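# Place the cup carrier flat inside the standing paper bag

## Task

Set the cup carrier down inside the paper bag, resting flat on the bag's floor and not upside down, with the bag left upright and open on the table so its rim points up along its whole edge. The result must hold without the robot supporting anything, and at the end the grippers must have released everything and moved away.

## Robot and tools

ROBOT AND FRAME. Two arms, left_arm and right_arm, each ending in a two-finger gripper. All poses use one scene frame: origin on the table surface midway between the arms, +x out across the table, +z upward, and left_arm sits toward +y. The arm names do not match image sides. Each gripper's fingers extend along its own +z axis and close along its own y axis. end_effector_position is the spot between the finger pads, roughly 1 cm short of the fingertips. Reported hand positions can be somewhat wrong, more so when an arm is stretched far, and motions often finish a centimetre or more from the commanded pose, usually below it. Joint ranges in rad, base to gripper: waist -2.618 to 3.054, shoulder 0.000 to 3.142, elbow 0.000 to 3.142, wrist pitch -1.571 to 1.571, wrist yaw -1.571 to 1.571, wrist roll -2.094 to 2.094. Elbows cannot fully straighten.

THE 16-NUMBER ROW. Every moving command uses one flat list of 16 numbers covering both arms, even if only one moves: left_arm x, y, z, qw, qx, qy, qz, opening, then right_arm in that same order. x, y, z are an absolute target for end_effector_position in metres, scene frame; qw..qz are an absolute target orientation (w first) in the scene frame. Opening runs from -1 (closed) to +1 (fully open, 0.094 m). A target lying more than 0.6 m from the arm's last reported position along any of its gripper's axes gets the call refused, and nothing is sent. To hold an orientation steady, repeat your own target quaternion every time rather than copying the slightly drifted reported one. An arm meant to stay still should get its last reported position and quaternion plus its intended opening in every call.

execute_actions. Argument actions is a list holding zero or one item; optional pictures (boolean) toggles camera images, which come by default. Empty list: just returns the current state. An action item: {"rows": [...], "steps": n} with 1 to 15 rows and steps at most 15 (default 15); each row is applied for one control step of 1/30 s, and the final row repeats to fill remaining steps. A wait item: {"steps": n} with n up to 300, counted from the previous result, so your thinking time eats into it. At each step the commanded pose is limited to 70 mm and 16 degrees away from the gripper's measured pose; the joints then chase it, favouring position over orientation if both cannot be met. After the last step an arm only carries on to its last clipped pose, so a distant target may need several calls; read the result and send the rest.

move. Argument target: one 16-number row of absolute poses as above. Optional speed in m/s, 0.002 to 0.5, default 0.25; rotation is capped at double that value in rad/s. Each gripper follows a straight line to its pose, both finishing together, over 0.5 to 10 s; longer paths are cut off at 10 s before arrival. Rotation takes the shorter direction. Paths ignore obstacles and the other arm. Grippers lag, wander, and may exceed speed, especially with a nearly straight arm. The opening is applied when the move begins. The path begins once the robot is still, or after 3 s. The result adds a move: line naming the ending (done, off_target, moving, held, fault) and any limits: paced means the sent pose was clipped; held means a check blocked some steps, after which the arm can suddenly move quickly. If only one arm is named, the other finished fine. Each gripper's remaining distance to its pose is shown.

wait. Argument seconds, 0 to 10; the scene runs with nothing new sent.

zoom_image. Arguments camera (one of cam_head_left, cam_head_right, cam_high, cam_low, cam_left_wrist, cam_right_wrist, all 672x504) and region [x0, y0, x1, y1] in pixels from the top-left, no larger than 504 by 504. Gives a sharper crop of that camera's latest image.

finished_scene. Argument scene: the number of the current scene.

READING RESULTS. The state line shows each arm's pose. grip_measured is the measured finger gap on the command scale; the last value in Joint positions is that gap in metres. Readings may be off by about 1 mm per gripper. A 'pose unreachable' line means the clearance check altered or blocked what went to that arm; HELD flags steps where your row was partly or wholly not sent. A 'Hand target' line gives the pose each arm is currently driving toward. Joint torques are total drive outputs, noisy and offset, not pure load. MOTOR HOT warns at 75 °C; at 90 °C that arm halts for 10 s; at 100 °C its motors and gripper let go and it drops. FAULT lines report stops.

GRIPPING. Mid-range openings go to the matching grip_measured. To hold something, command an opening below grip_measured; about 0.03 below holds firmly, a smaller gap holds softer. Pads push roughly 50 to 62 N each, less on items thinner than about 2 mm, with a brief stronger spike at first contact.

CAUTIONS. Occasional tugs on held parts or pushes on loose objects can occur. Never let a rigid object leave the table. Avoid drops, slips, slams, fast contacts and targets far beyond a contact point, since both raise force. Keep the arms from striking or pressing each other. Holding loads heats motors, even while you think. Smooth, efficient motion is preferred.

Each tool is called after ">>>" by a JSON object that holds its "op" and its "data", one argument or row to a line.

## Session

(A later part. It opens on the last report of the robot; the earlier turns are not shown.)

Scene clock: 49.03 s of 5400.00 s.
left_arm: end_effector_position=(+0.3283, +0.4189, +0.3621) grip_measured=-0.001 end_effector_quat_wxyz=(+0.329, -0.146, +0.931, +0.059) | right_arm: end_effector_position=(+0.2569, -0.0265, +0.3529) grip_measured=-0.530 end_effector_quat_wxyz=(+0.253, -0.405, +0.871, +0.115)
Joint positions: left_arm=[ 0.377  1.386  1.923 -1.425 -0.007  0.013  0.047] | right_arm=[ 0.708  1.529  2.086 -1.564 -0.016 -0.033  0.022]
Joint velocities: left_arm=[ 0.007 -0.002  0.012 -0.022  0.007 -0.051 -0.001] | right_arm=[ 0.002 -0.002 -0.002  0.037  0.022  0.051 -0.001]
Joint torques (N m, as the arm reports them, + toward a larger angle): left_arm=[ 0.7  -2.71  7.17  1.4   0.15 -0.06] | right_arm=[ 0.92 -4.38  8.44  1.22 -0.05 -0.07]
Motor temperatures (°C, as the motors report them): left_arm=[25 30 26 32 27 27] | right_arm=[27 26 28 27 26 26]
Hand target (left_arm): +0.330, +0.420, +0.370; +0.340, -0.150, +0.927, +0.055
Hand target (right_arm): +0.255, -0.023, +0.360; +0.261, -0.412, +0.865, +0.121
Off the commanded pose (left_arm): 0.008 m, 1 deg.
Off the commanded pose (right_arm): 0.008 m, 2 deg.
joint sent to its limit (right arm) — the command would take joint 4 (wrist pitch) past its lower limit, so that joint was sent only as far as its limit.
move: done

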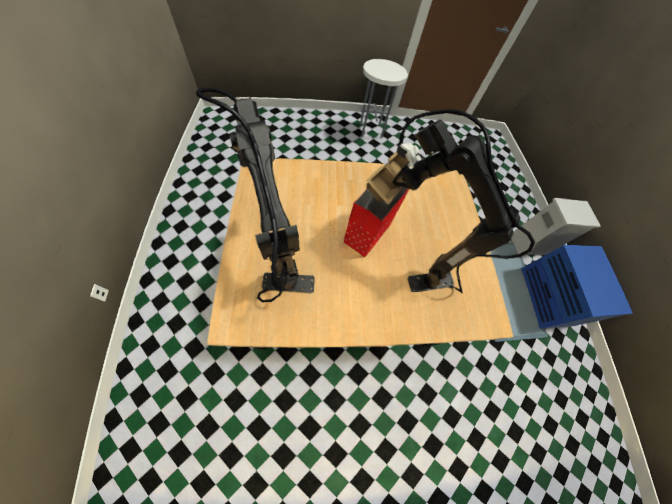

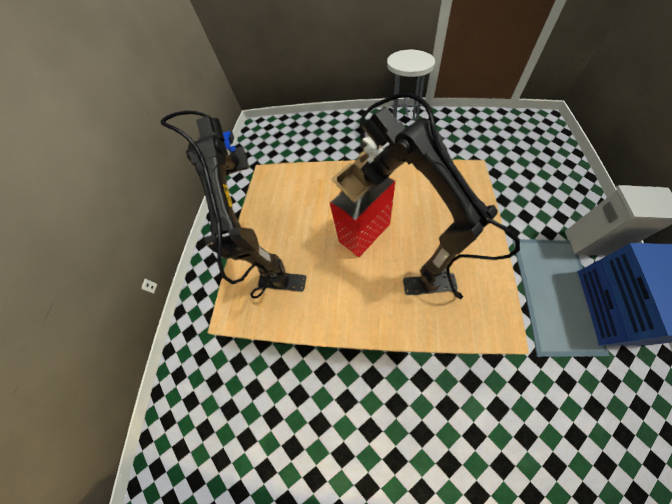

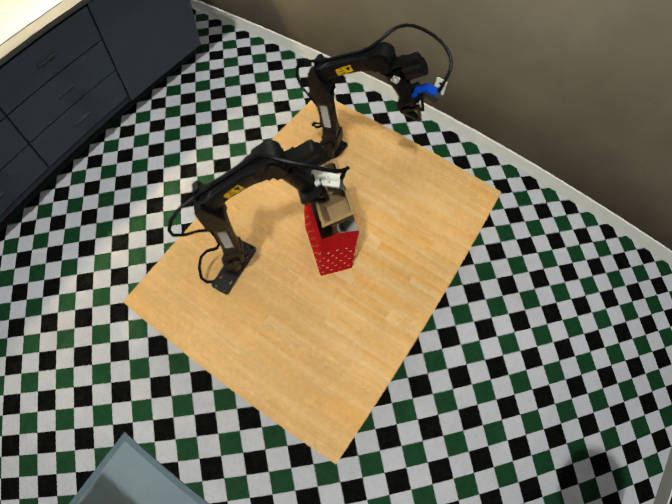

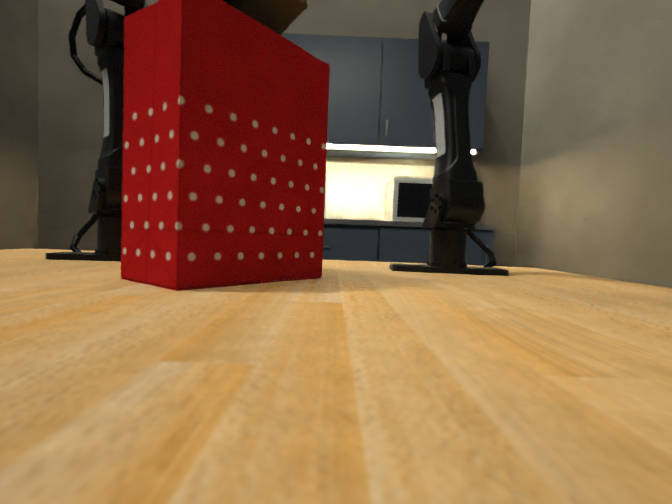

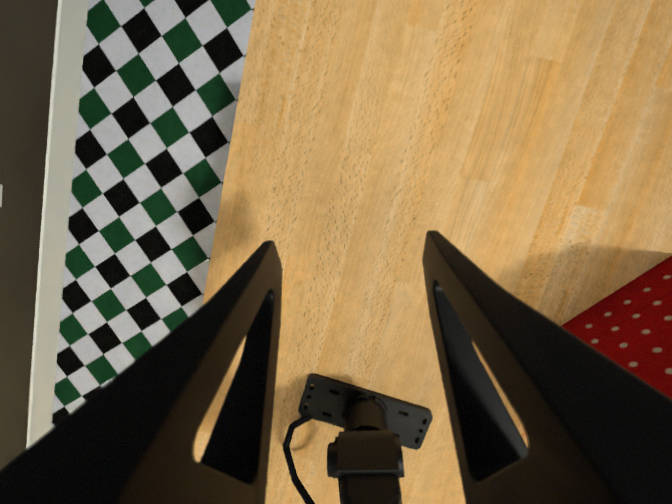

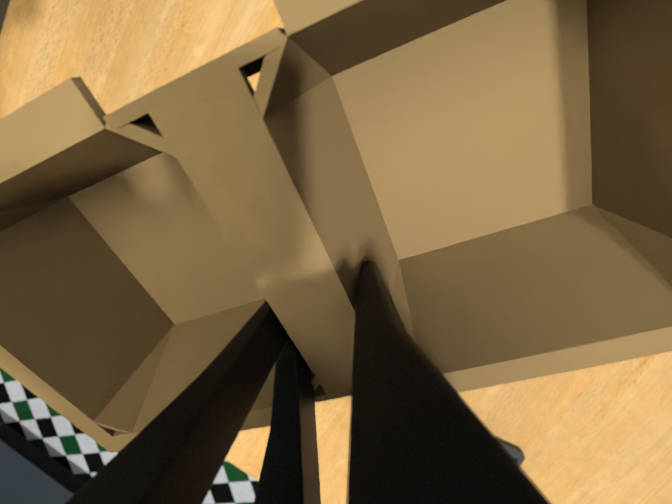

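>>> {"op": "execute_actions", "data": {
  "actions": []
}}

>>> {"op": "move", "data": {
  "target": [0.33,0.42,0.37,0.34,-0.15,0.926,0.055,0,0.257,-0.026,0.32,0.188,-0.421,0.883,0.089,-0.55],
  "speed": 0.05
}}

>>> {"op": "zoom_image", "data": {
  "camera": "cam_high",
  "region": [240,120,410,290]
}}

Scene clock: 61.80 s of 5400.00 s.
left_arm: end_effector_position=(+0.3283, +0.4188, +0.3621) grip_measured=-0.001 end_effector_quat_wxyz=(+0.329, -0.146, +0.931, +0.059) | right_arm: end_effector_position=(+0.2569, -0.0265, +0.3529) grip_measured=-0.530 end_effector_quat_wxyz=(+0.253, -0.405, +0.871, +0.115)
Joint positions: left_arm=[ 0.377  1.386  1.923 -1.425 -0.006  0.013  0.047] | right_arm=[ 0.708  1.529  2.086 -1.564 -0.016 -0.033  0.022]
Joint velocities: left_arm=[-0.017 -0.007  0.002 -0.022 -0.022 -0.095  0.001] | right_arm=[-0.002 -0.002 -0.007 -0.066  0.037  0.022  0.001]
Joint torques (N m, as the arm reports them, + toward a larger angle): left_arm=[ 0.8  -2.61  7.17  1.42  0.15 -0.06] | right_arm=[ 0.92 -4.44  8.43  1.21 -0.05 -0.08]
Motor temperatures (°C, as the motors report them): left_arm=[25 30 26 33 27 27] | right_arm=[27 26 29 28 25 26]
Hand target (left_arm): +0.330, +0.420, +0.370; +0.340, -0.150, +0.927, +0.055
Hand target (right_arm): +0.255, -0.023, +0.360; +0.261, -0.412, +0.865, +0.121
Off the commanded pose (left_arm): 0.008 m, 1 deg.
Off the commanded pose (right_arm): 0.008 m, 2 deg.
Steps of this call (steps 1 to 90: nothing new was sent; then 9.77 s passed at rest). Readings (end_effector_position):
1: left_arm (+0.3283, +0.4189, +0.3621) | right_arm (+0.2569, -0.0265, +0.3529)
2: left_arm (+0.3283, +0.4189, +0.3621) | right_arm (+0.2569, -0.0265, +0.3529)
4: left_arm (+0.3283, +0.4189, +0.3621) | right_arm (+0.2569, -0.0265, +0.3529)
8: left_arm (+0.3283, +0.4188, +0.3621) | right_arm (+0.2569, -0.0265, +0.3529)
90: the state above

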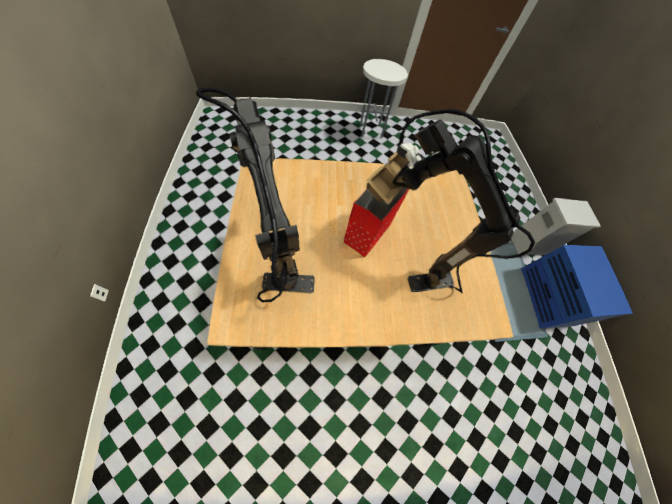

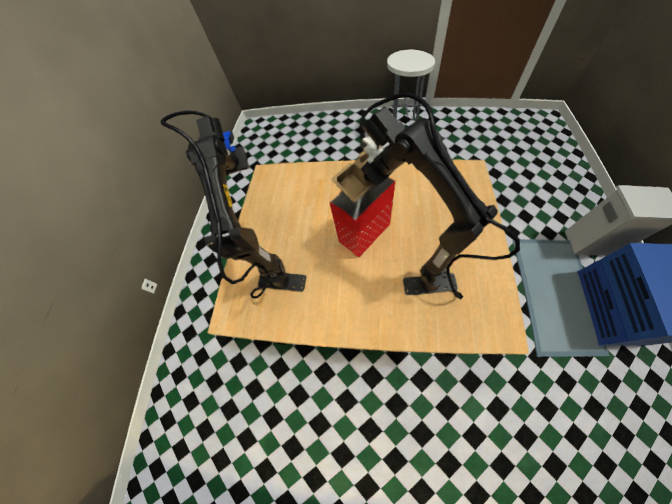

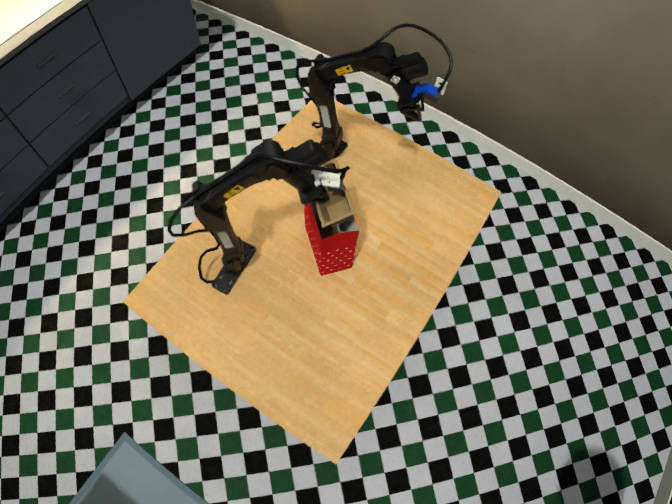

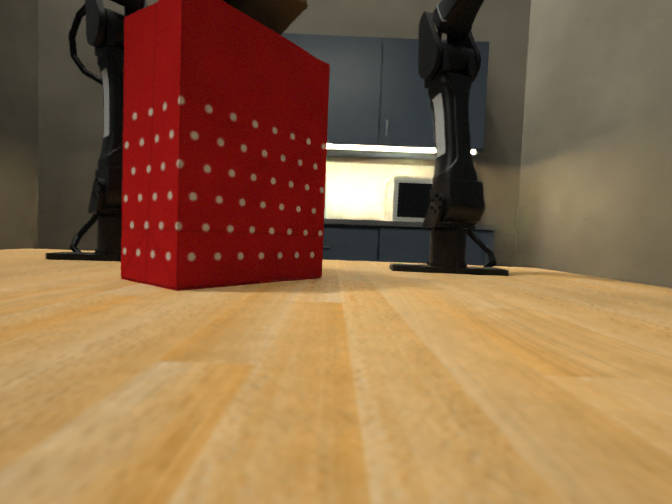

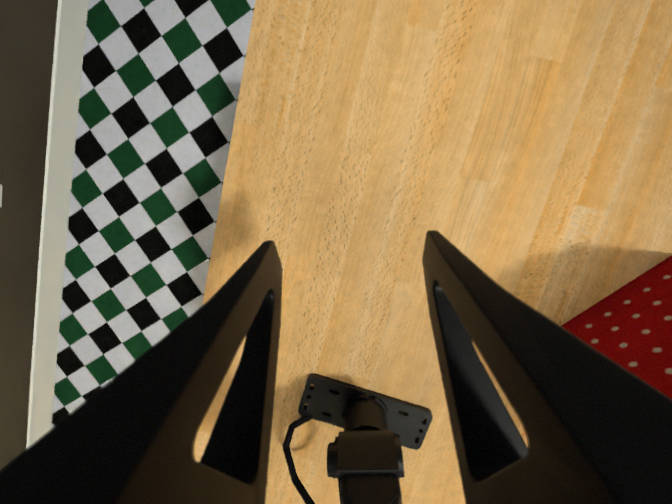

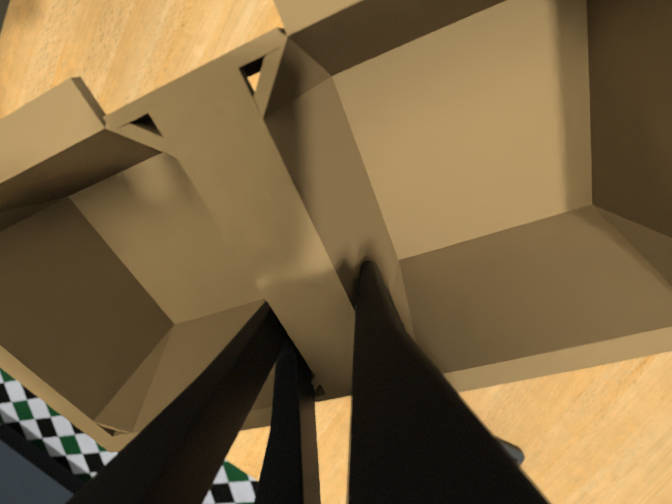

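Scene clock: 63.70 s of 5400.00 s.
left_arm: end_effector_position=(+0.3283, +0.4188, +0.3621) grip_measured=-0.001 end_effector_quat_wxyz=(+0.329, -0.146, +0.931, +0.059) | right_arm: end_effector_position=(+0.2563, -0.0272, +0.3263) grip_measured=-0.530 end_effector_quat_wxyz=(+0.215, -0.415, +0.879, +0.098)
Joint positions: left_arm=[ 0.377  1.386  1.923 -1.425 -0.006  0.012  0.047] | right_arm=[ 0.708  1.539  2.01  -1.564 -0.016 -0.045  0.022]
Joint velocities: left_arm=[ 0.002 -0.002  0.007  0.066  0.007  0.022 -0.001] | right_arm=[ 0.002 -0.002  0.002  0.022 -0.037 -0.007 -0.   ]
Joint torques (N m, as the arm reports them, + toward a larger angle): left_arm=[ 0.64 -2.7   7.29  1.42  0.14 -0.09] | right_arm=[-0.22 -4.37  4.8   1.08 -0.08 -0.06]
Motor temperatures (°C, as the motors report them): left_arm=[25 29 26 33 27 27] | right_arm=[27 26 29 28 25 26]
Hand target (left_arm): +0.330, +0.420, +0.370; +0.340, -0.150, +0.927, +0.055
Hand target (right_arm): +0.256, -0.027, +0.320; +0.204, -0.418, +0.880, +0.095
Off the commanded pose (left_arm): 0.008 m, 1 deg.
Off the commanded pose (right_arm): 0.007 m, 3 deg.
joint sent to its limit (right arm) — the command would take joint 4 (wrist pitch) past its lower limit, so that joint was sent only as far as its limit.
move: off_target (right_arm)

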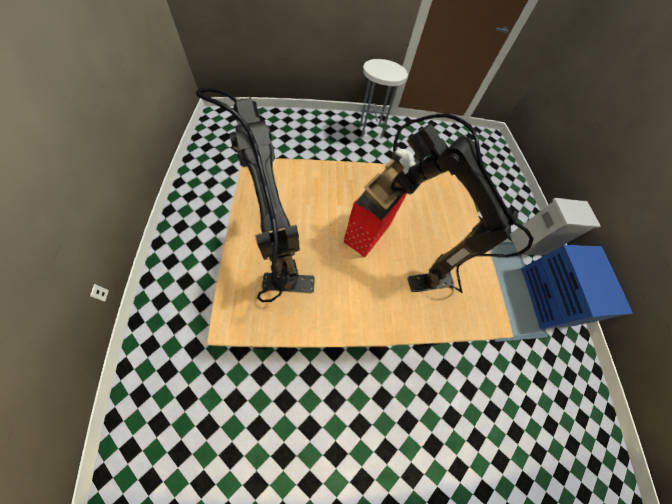

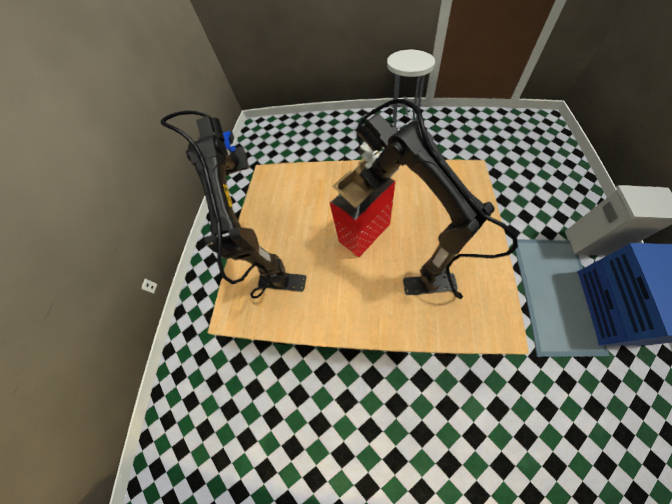

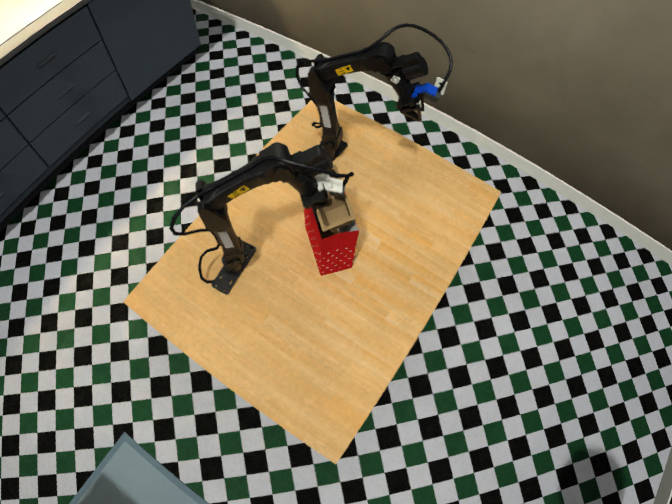

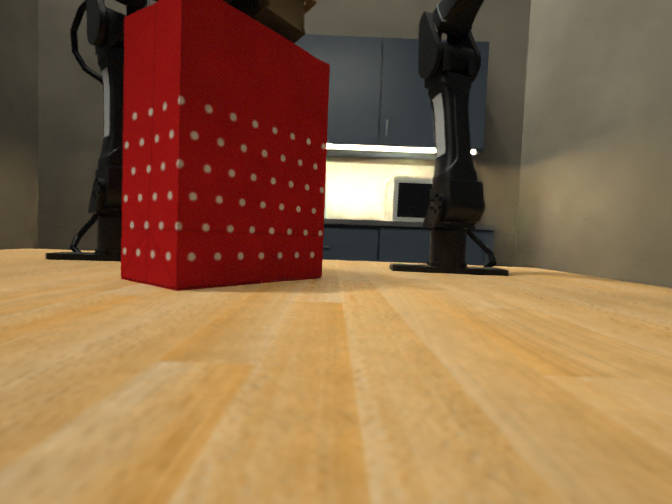

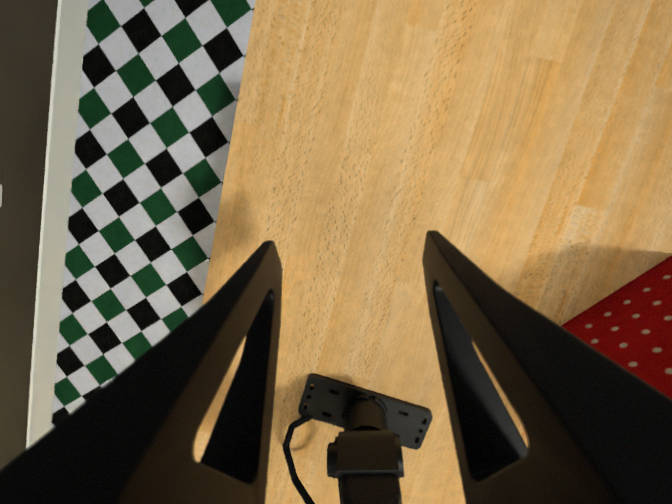

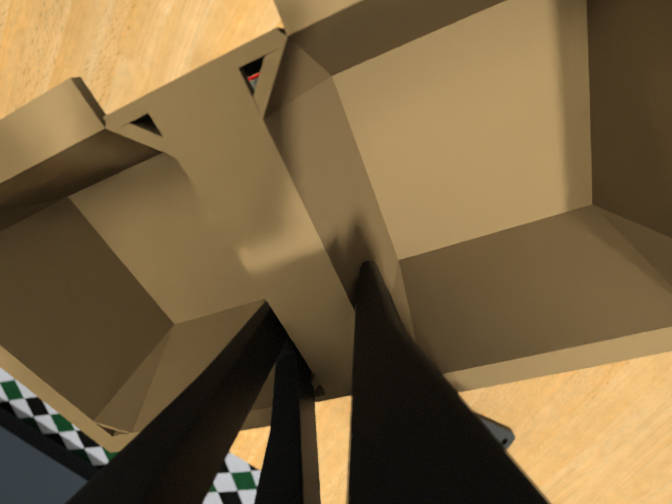

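Region (240, 120, 410, 290) of cam_high's 672x504 image, scaled by 2.965, with more detail than that image has.

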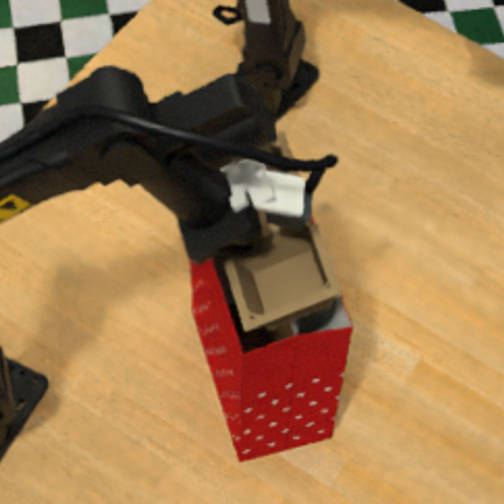

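>>> {"op": "move", "data": {
  "target": [0.33,0.42,0.37,0.34,-0.15,0.926,0.055,0,0.257,-0.026,0.285,0.157,-0.423,0.889,0.075,-0.55],
  "speed": 0.04
}}

>>> {"op": "zoom_image", "data": {
  "camera": "cam_high",
  "region": [270,150,390,270]
}}

>>> {"op": "zoom_image", "data": {
  "camera": "cam_head_right",
  "region": [310,140,420,250]
}}

Scene clock: 70.27 s of 5400.00 s.
left_arm: end_effector_position=(+0.3283, +0.4188, +0.3621) grip_measured=-0.001 end_effector_quat_wxyz=(+0.329, -0.146, +0.931, +0.059) | right_arm: end_effector_position=(+0.2540, -0.0298, +0.2899) grip_measured=-0.530 end_effector_quat_wxyz=(+0.160, -0.420, +0.890, +0.075)
Joint positions: left_arm=[ 0.377  1.386  1.923 -1.425 -0.006  0.012  0.047] | right_arm=[ 0.708  1.561  1.91  -1.564 -0.016 -0.045  0.022]
Joint velocities: left_arm=[ 0.007 -0.007 -0.002  0.007 -0.051  0.037  0.001] | right_arm=[-0.002 -0.012  0.007 -0.037 -0.007  0.037 -0.001]
Joint torques (N m, as the arm reports them, + toward a larger angle): left_arm=[ 0.59 -2.69  7.24  1.41  0.14 -0.06] | right_arm=[-0.04 -4.82  5.2   1.04 -0.03 -0.05]
Motor temperatures (°C, as the motors report them): left_arm=[25 29 26 33 27 27] | right_arm=[27 26 28 28 25 26]
Hand target (left_arm): +0.330, +0.420, +0.370; +0.340, -0.150, +0.927, +0.055
Hand target (right_arm): +0.256, -0.027, +0.285; +0.157, -0.422, +0.890, +0.075
Off the commanded pose (left_arm): 0.008 m, 1 deg.
Off the commanded pose (right_arm): 0.007 m, 1 deg.
After step 90, 1.73 s passed at rest.
move: done

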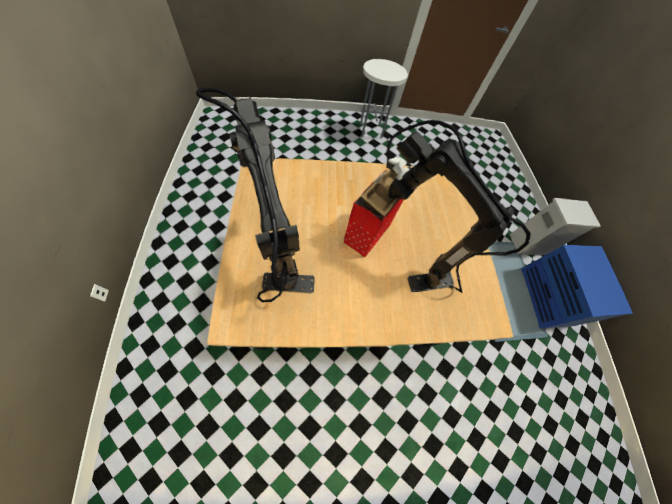

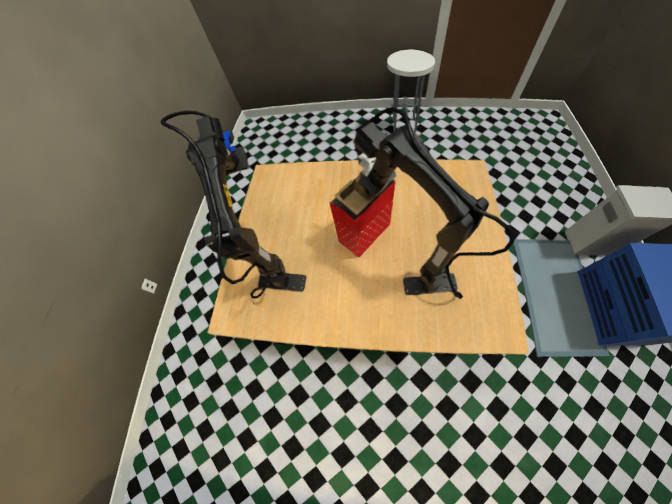

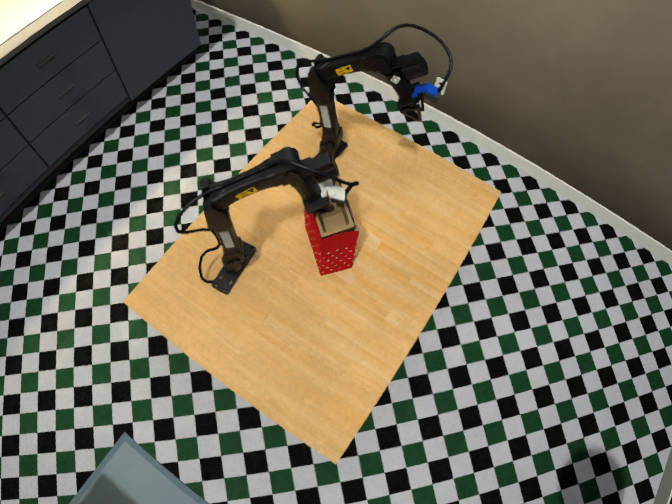

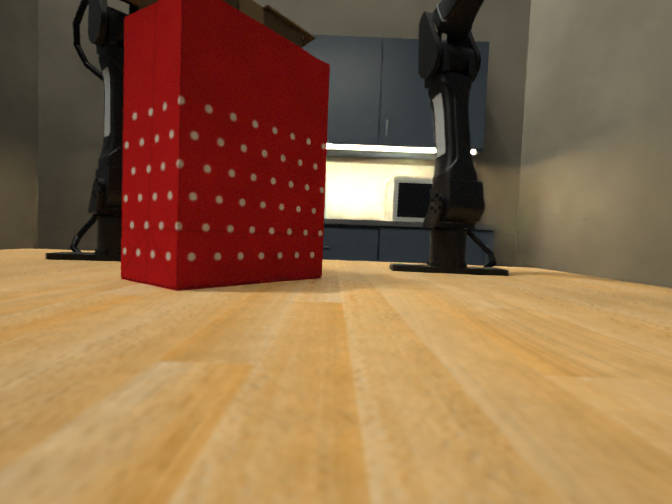

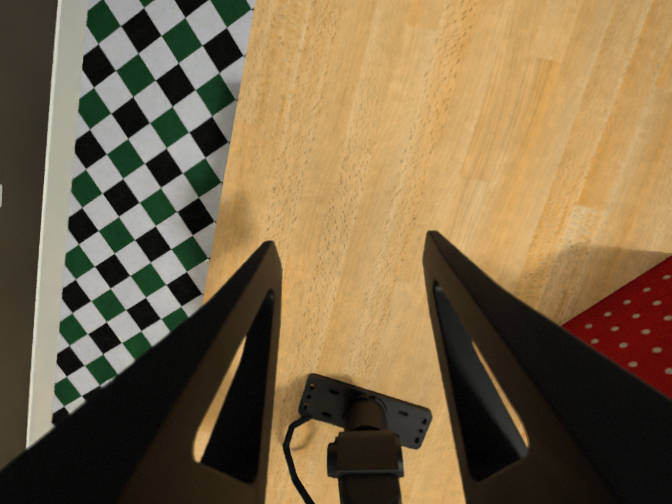

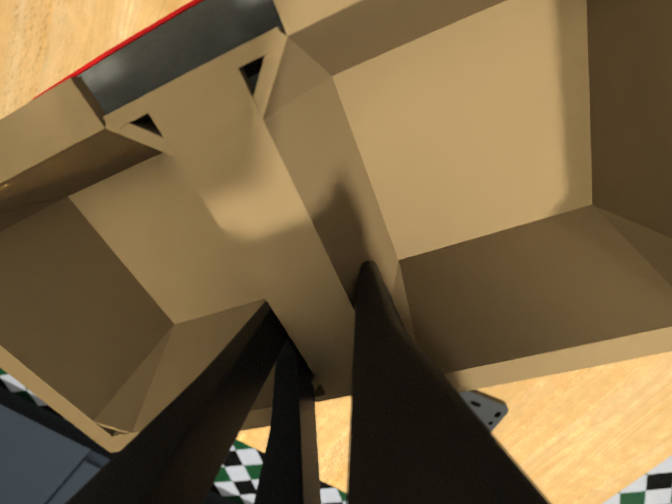

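Region (270, 150, 390, 270) of cam_high's 672x504 image, scaled by 4.200, with more detail than that image has.

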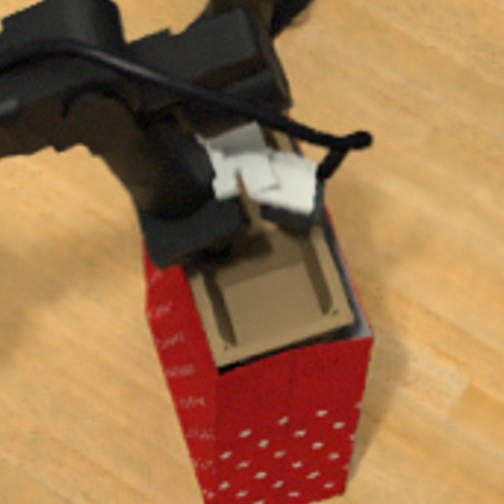

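Region (310, 140, 420, 250) of cam_head_right's 672x504 image, scaled by 4.582, with more detail than that image has.

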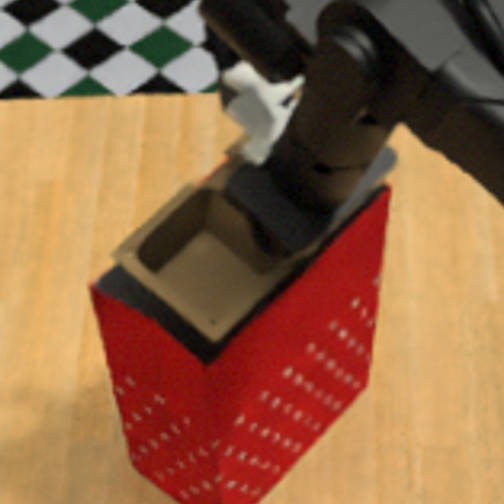

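>>> {"op": "move", "data": {
  "target": [0.33,0.42,0.37,0.34,-0.15,0.926,0.055,0,0.260,-0.017,0.27,0.141,-0.425,0.892,0.067,-0.55],
  "speed": 0.03
}}

>>> {"op": "zoom_image", "data": {
  "camera": "cam_high",
  "region": [270,150,390,270]
}}

>>> {"op": "zoom_image", "data": {
  "camera": "cam_head_right",
  "region": [310,140,420,250]
}}

Scene clock: 74.87 s of 5400.00 s.
left_arm: end_effector_position=(+0.3283, +0.4188, +0.3621) grip_measured=-0.001 end_effector_quat_wxyz=(+0.329, -0.146, +0.931, +0.059) | right_arm: end_effector_position=(+0.2589, -0.0244, +0.2737) grip_measured=-0.530 end_effector_quat_wxyz=(+0.139, -0.421, +0.894, +0.066)
Joint positions: left_arm=[ 0.377  1.386  1.923 -1.425 -0.006  0.012  0.047] | right_arm=[ 0.708  1.601  1.893 -1.554 -0.016 -0.044  0.022]
Joint velocities: left_arm=[-0.002  0.002  0.002 -0.051 -0.037 -0.037  0.001] | right_arm=[-0.007 -0.012 -0.002  0.051  0.007 -0.022 -0.001]
Joint torques (N m, as the arm reports them, + toward a larger angle): left_arm=[ 0.72 -2.67  7.17  1.4   0.15 -0.06] | right_arm=[ 1.4  -5.48  5.5   1.04  0.05  0.05]
Motor temperatures (°C, as the motors report them): left_arm=[25 29 26 33 27 27] | right_arm=[27 26 28 28 25 26]
Hand target (left_arm): +0.330, +0.420, +0.370; +0.340, -0.150, +0.927, +0.055
Hand target (right_arm): +0.260, -0.017, +0.270; +0.141, -0.425, +0.892, +0.067
Off the commanded pose (left_arm): 0.008 m, 1 deg.
Off the commanded pose (right_arm): 0.008 m, 1 deg.
After step 90, 0.53 s passed at rest.
move: done

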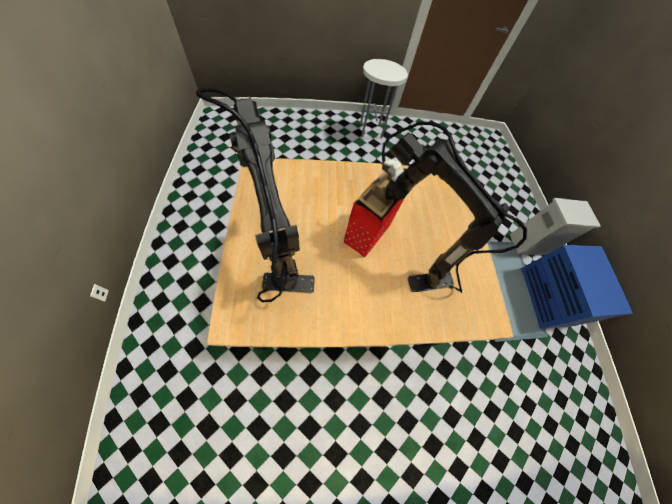

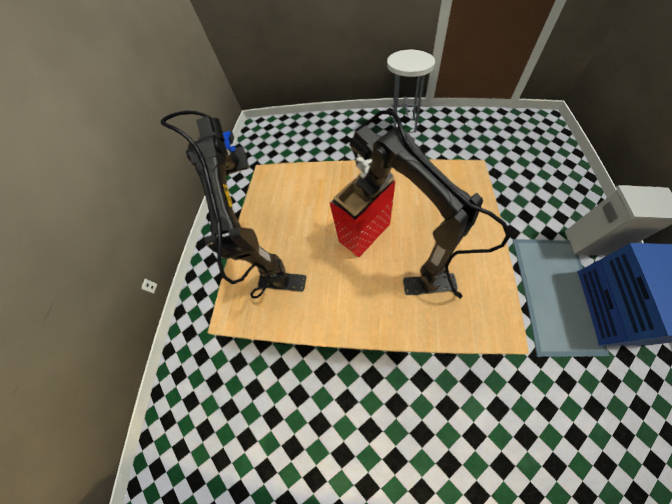

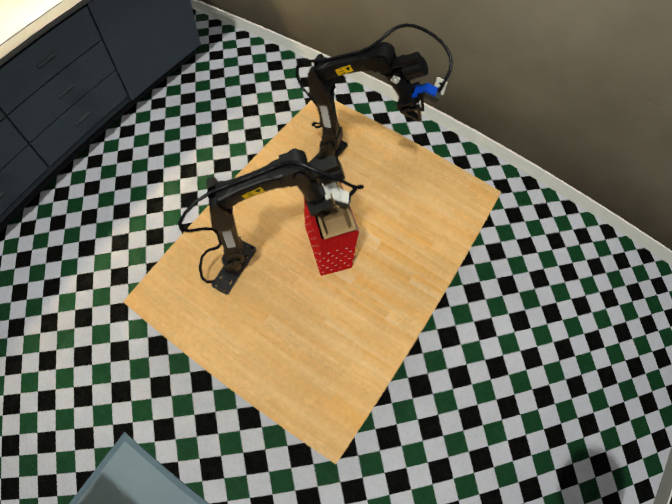

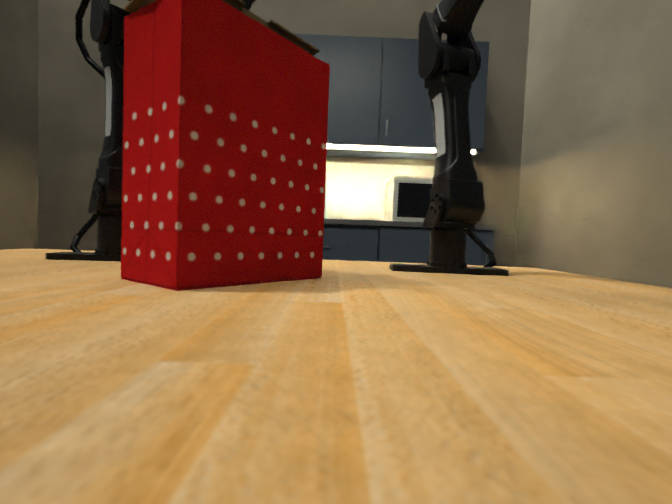

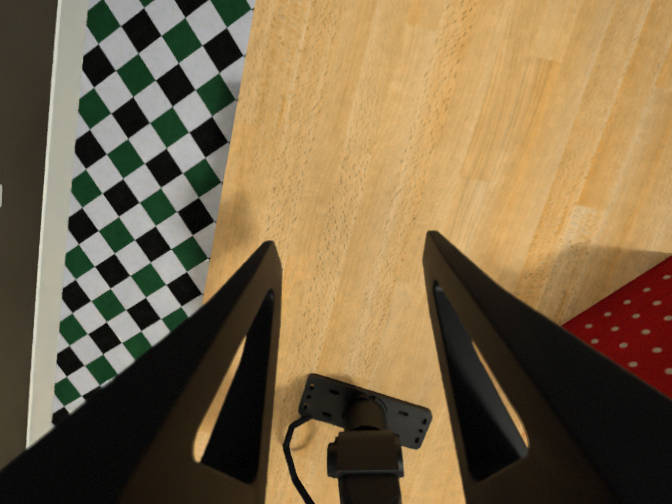

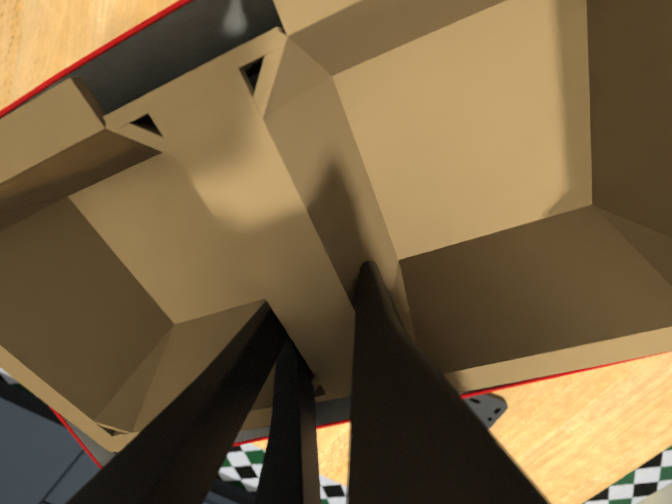

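Region (270, 150, 390, 270) of cam_high's 672x504 image, scaled by 4.200, with more detail than that image has.

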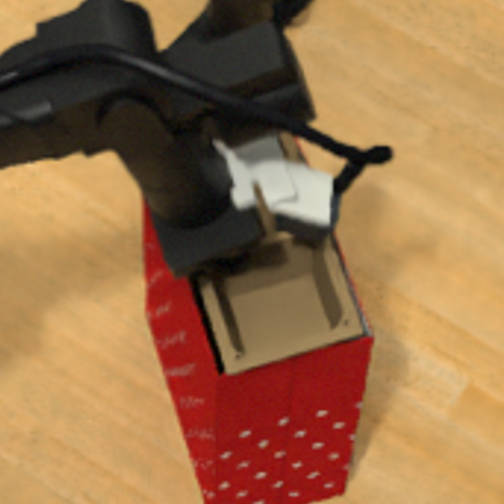

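Region (310, 140, 420, 250) of cam_head_right's 672x504 image, scaled by 4.582, with more detail than that image has.

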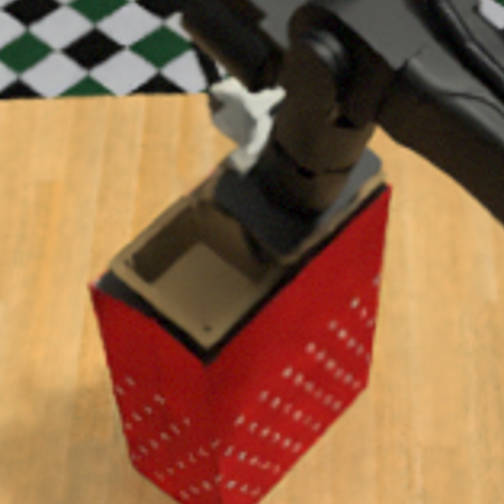

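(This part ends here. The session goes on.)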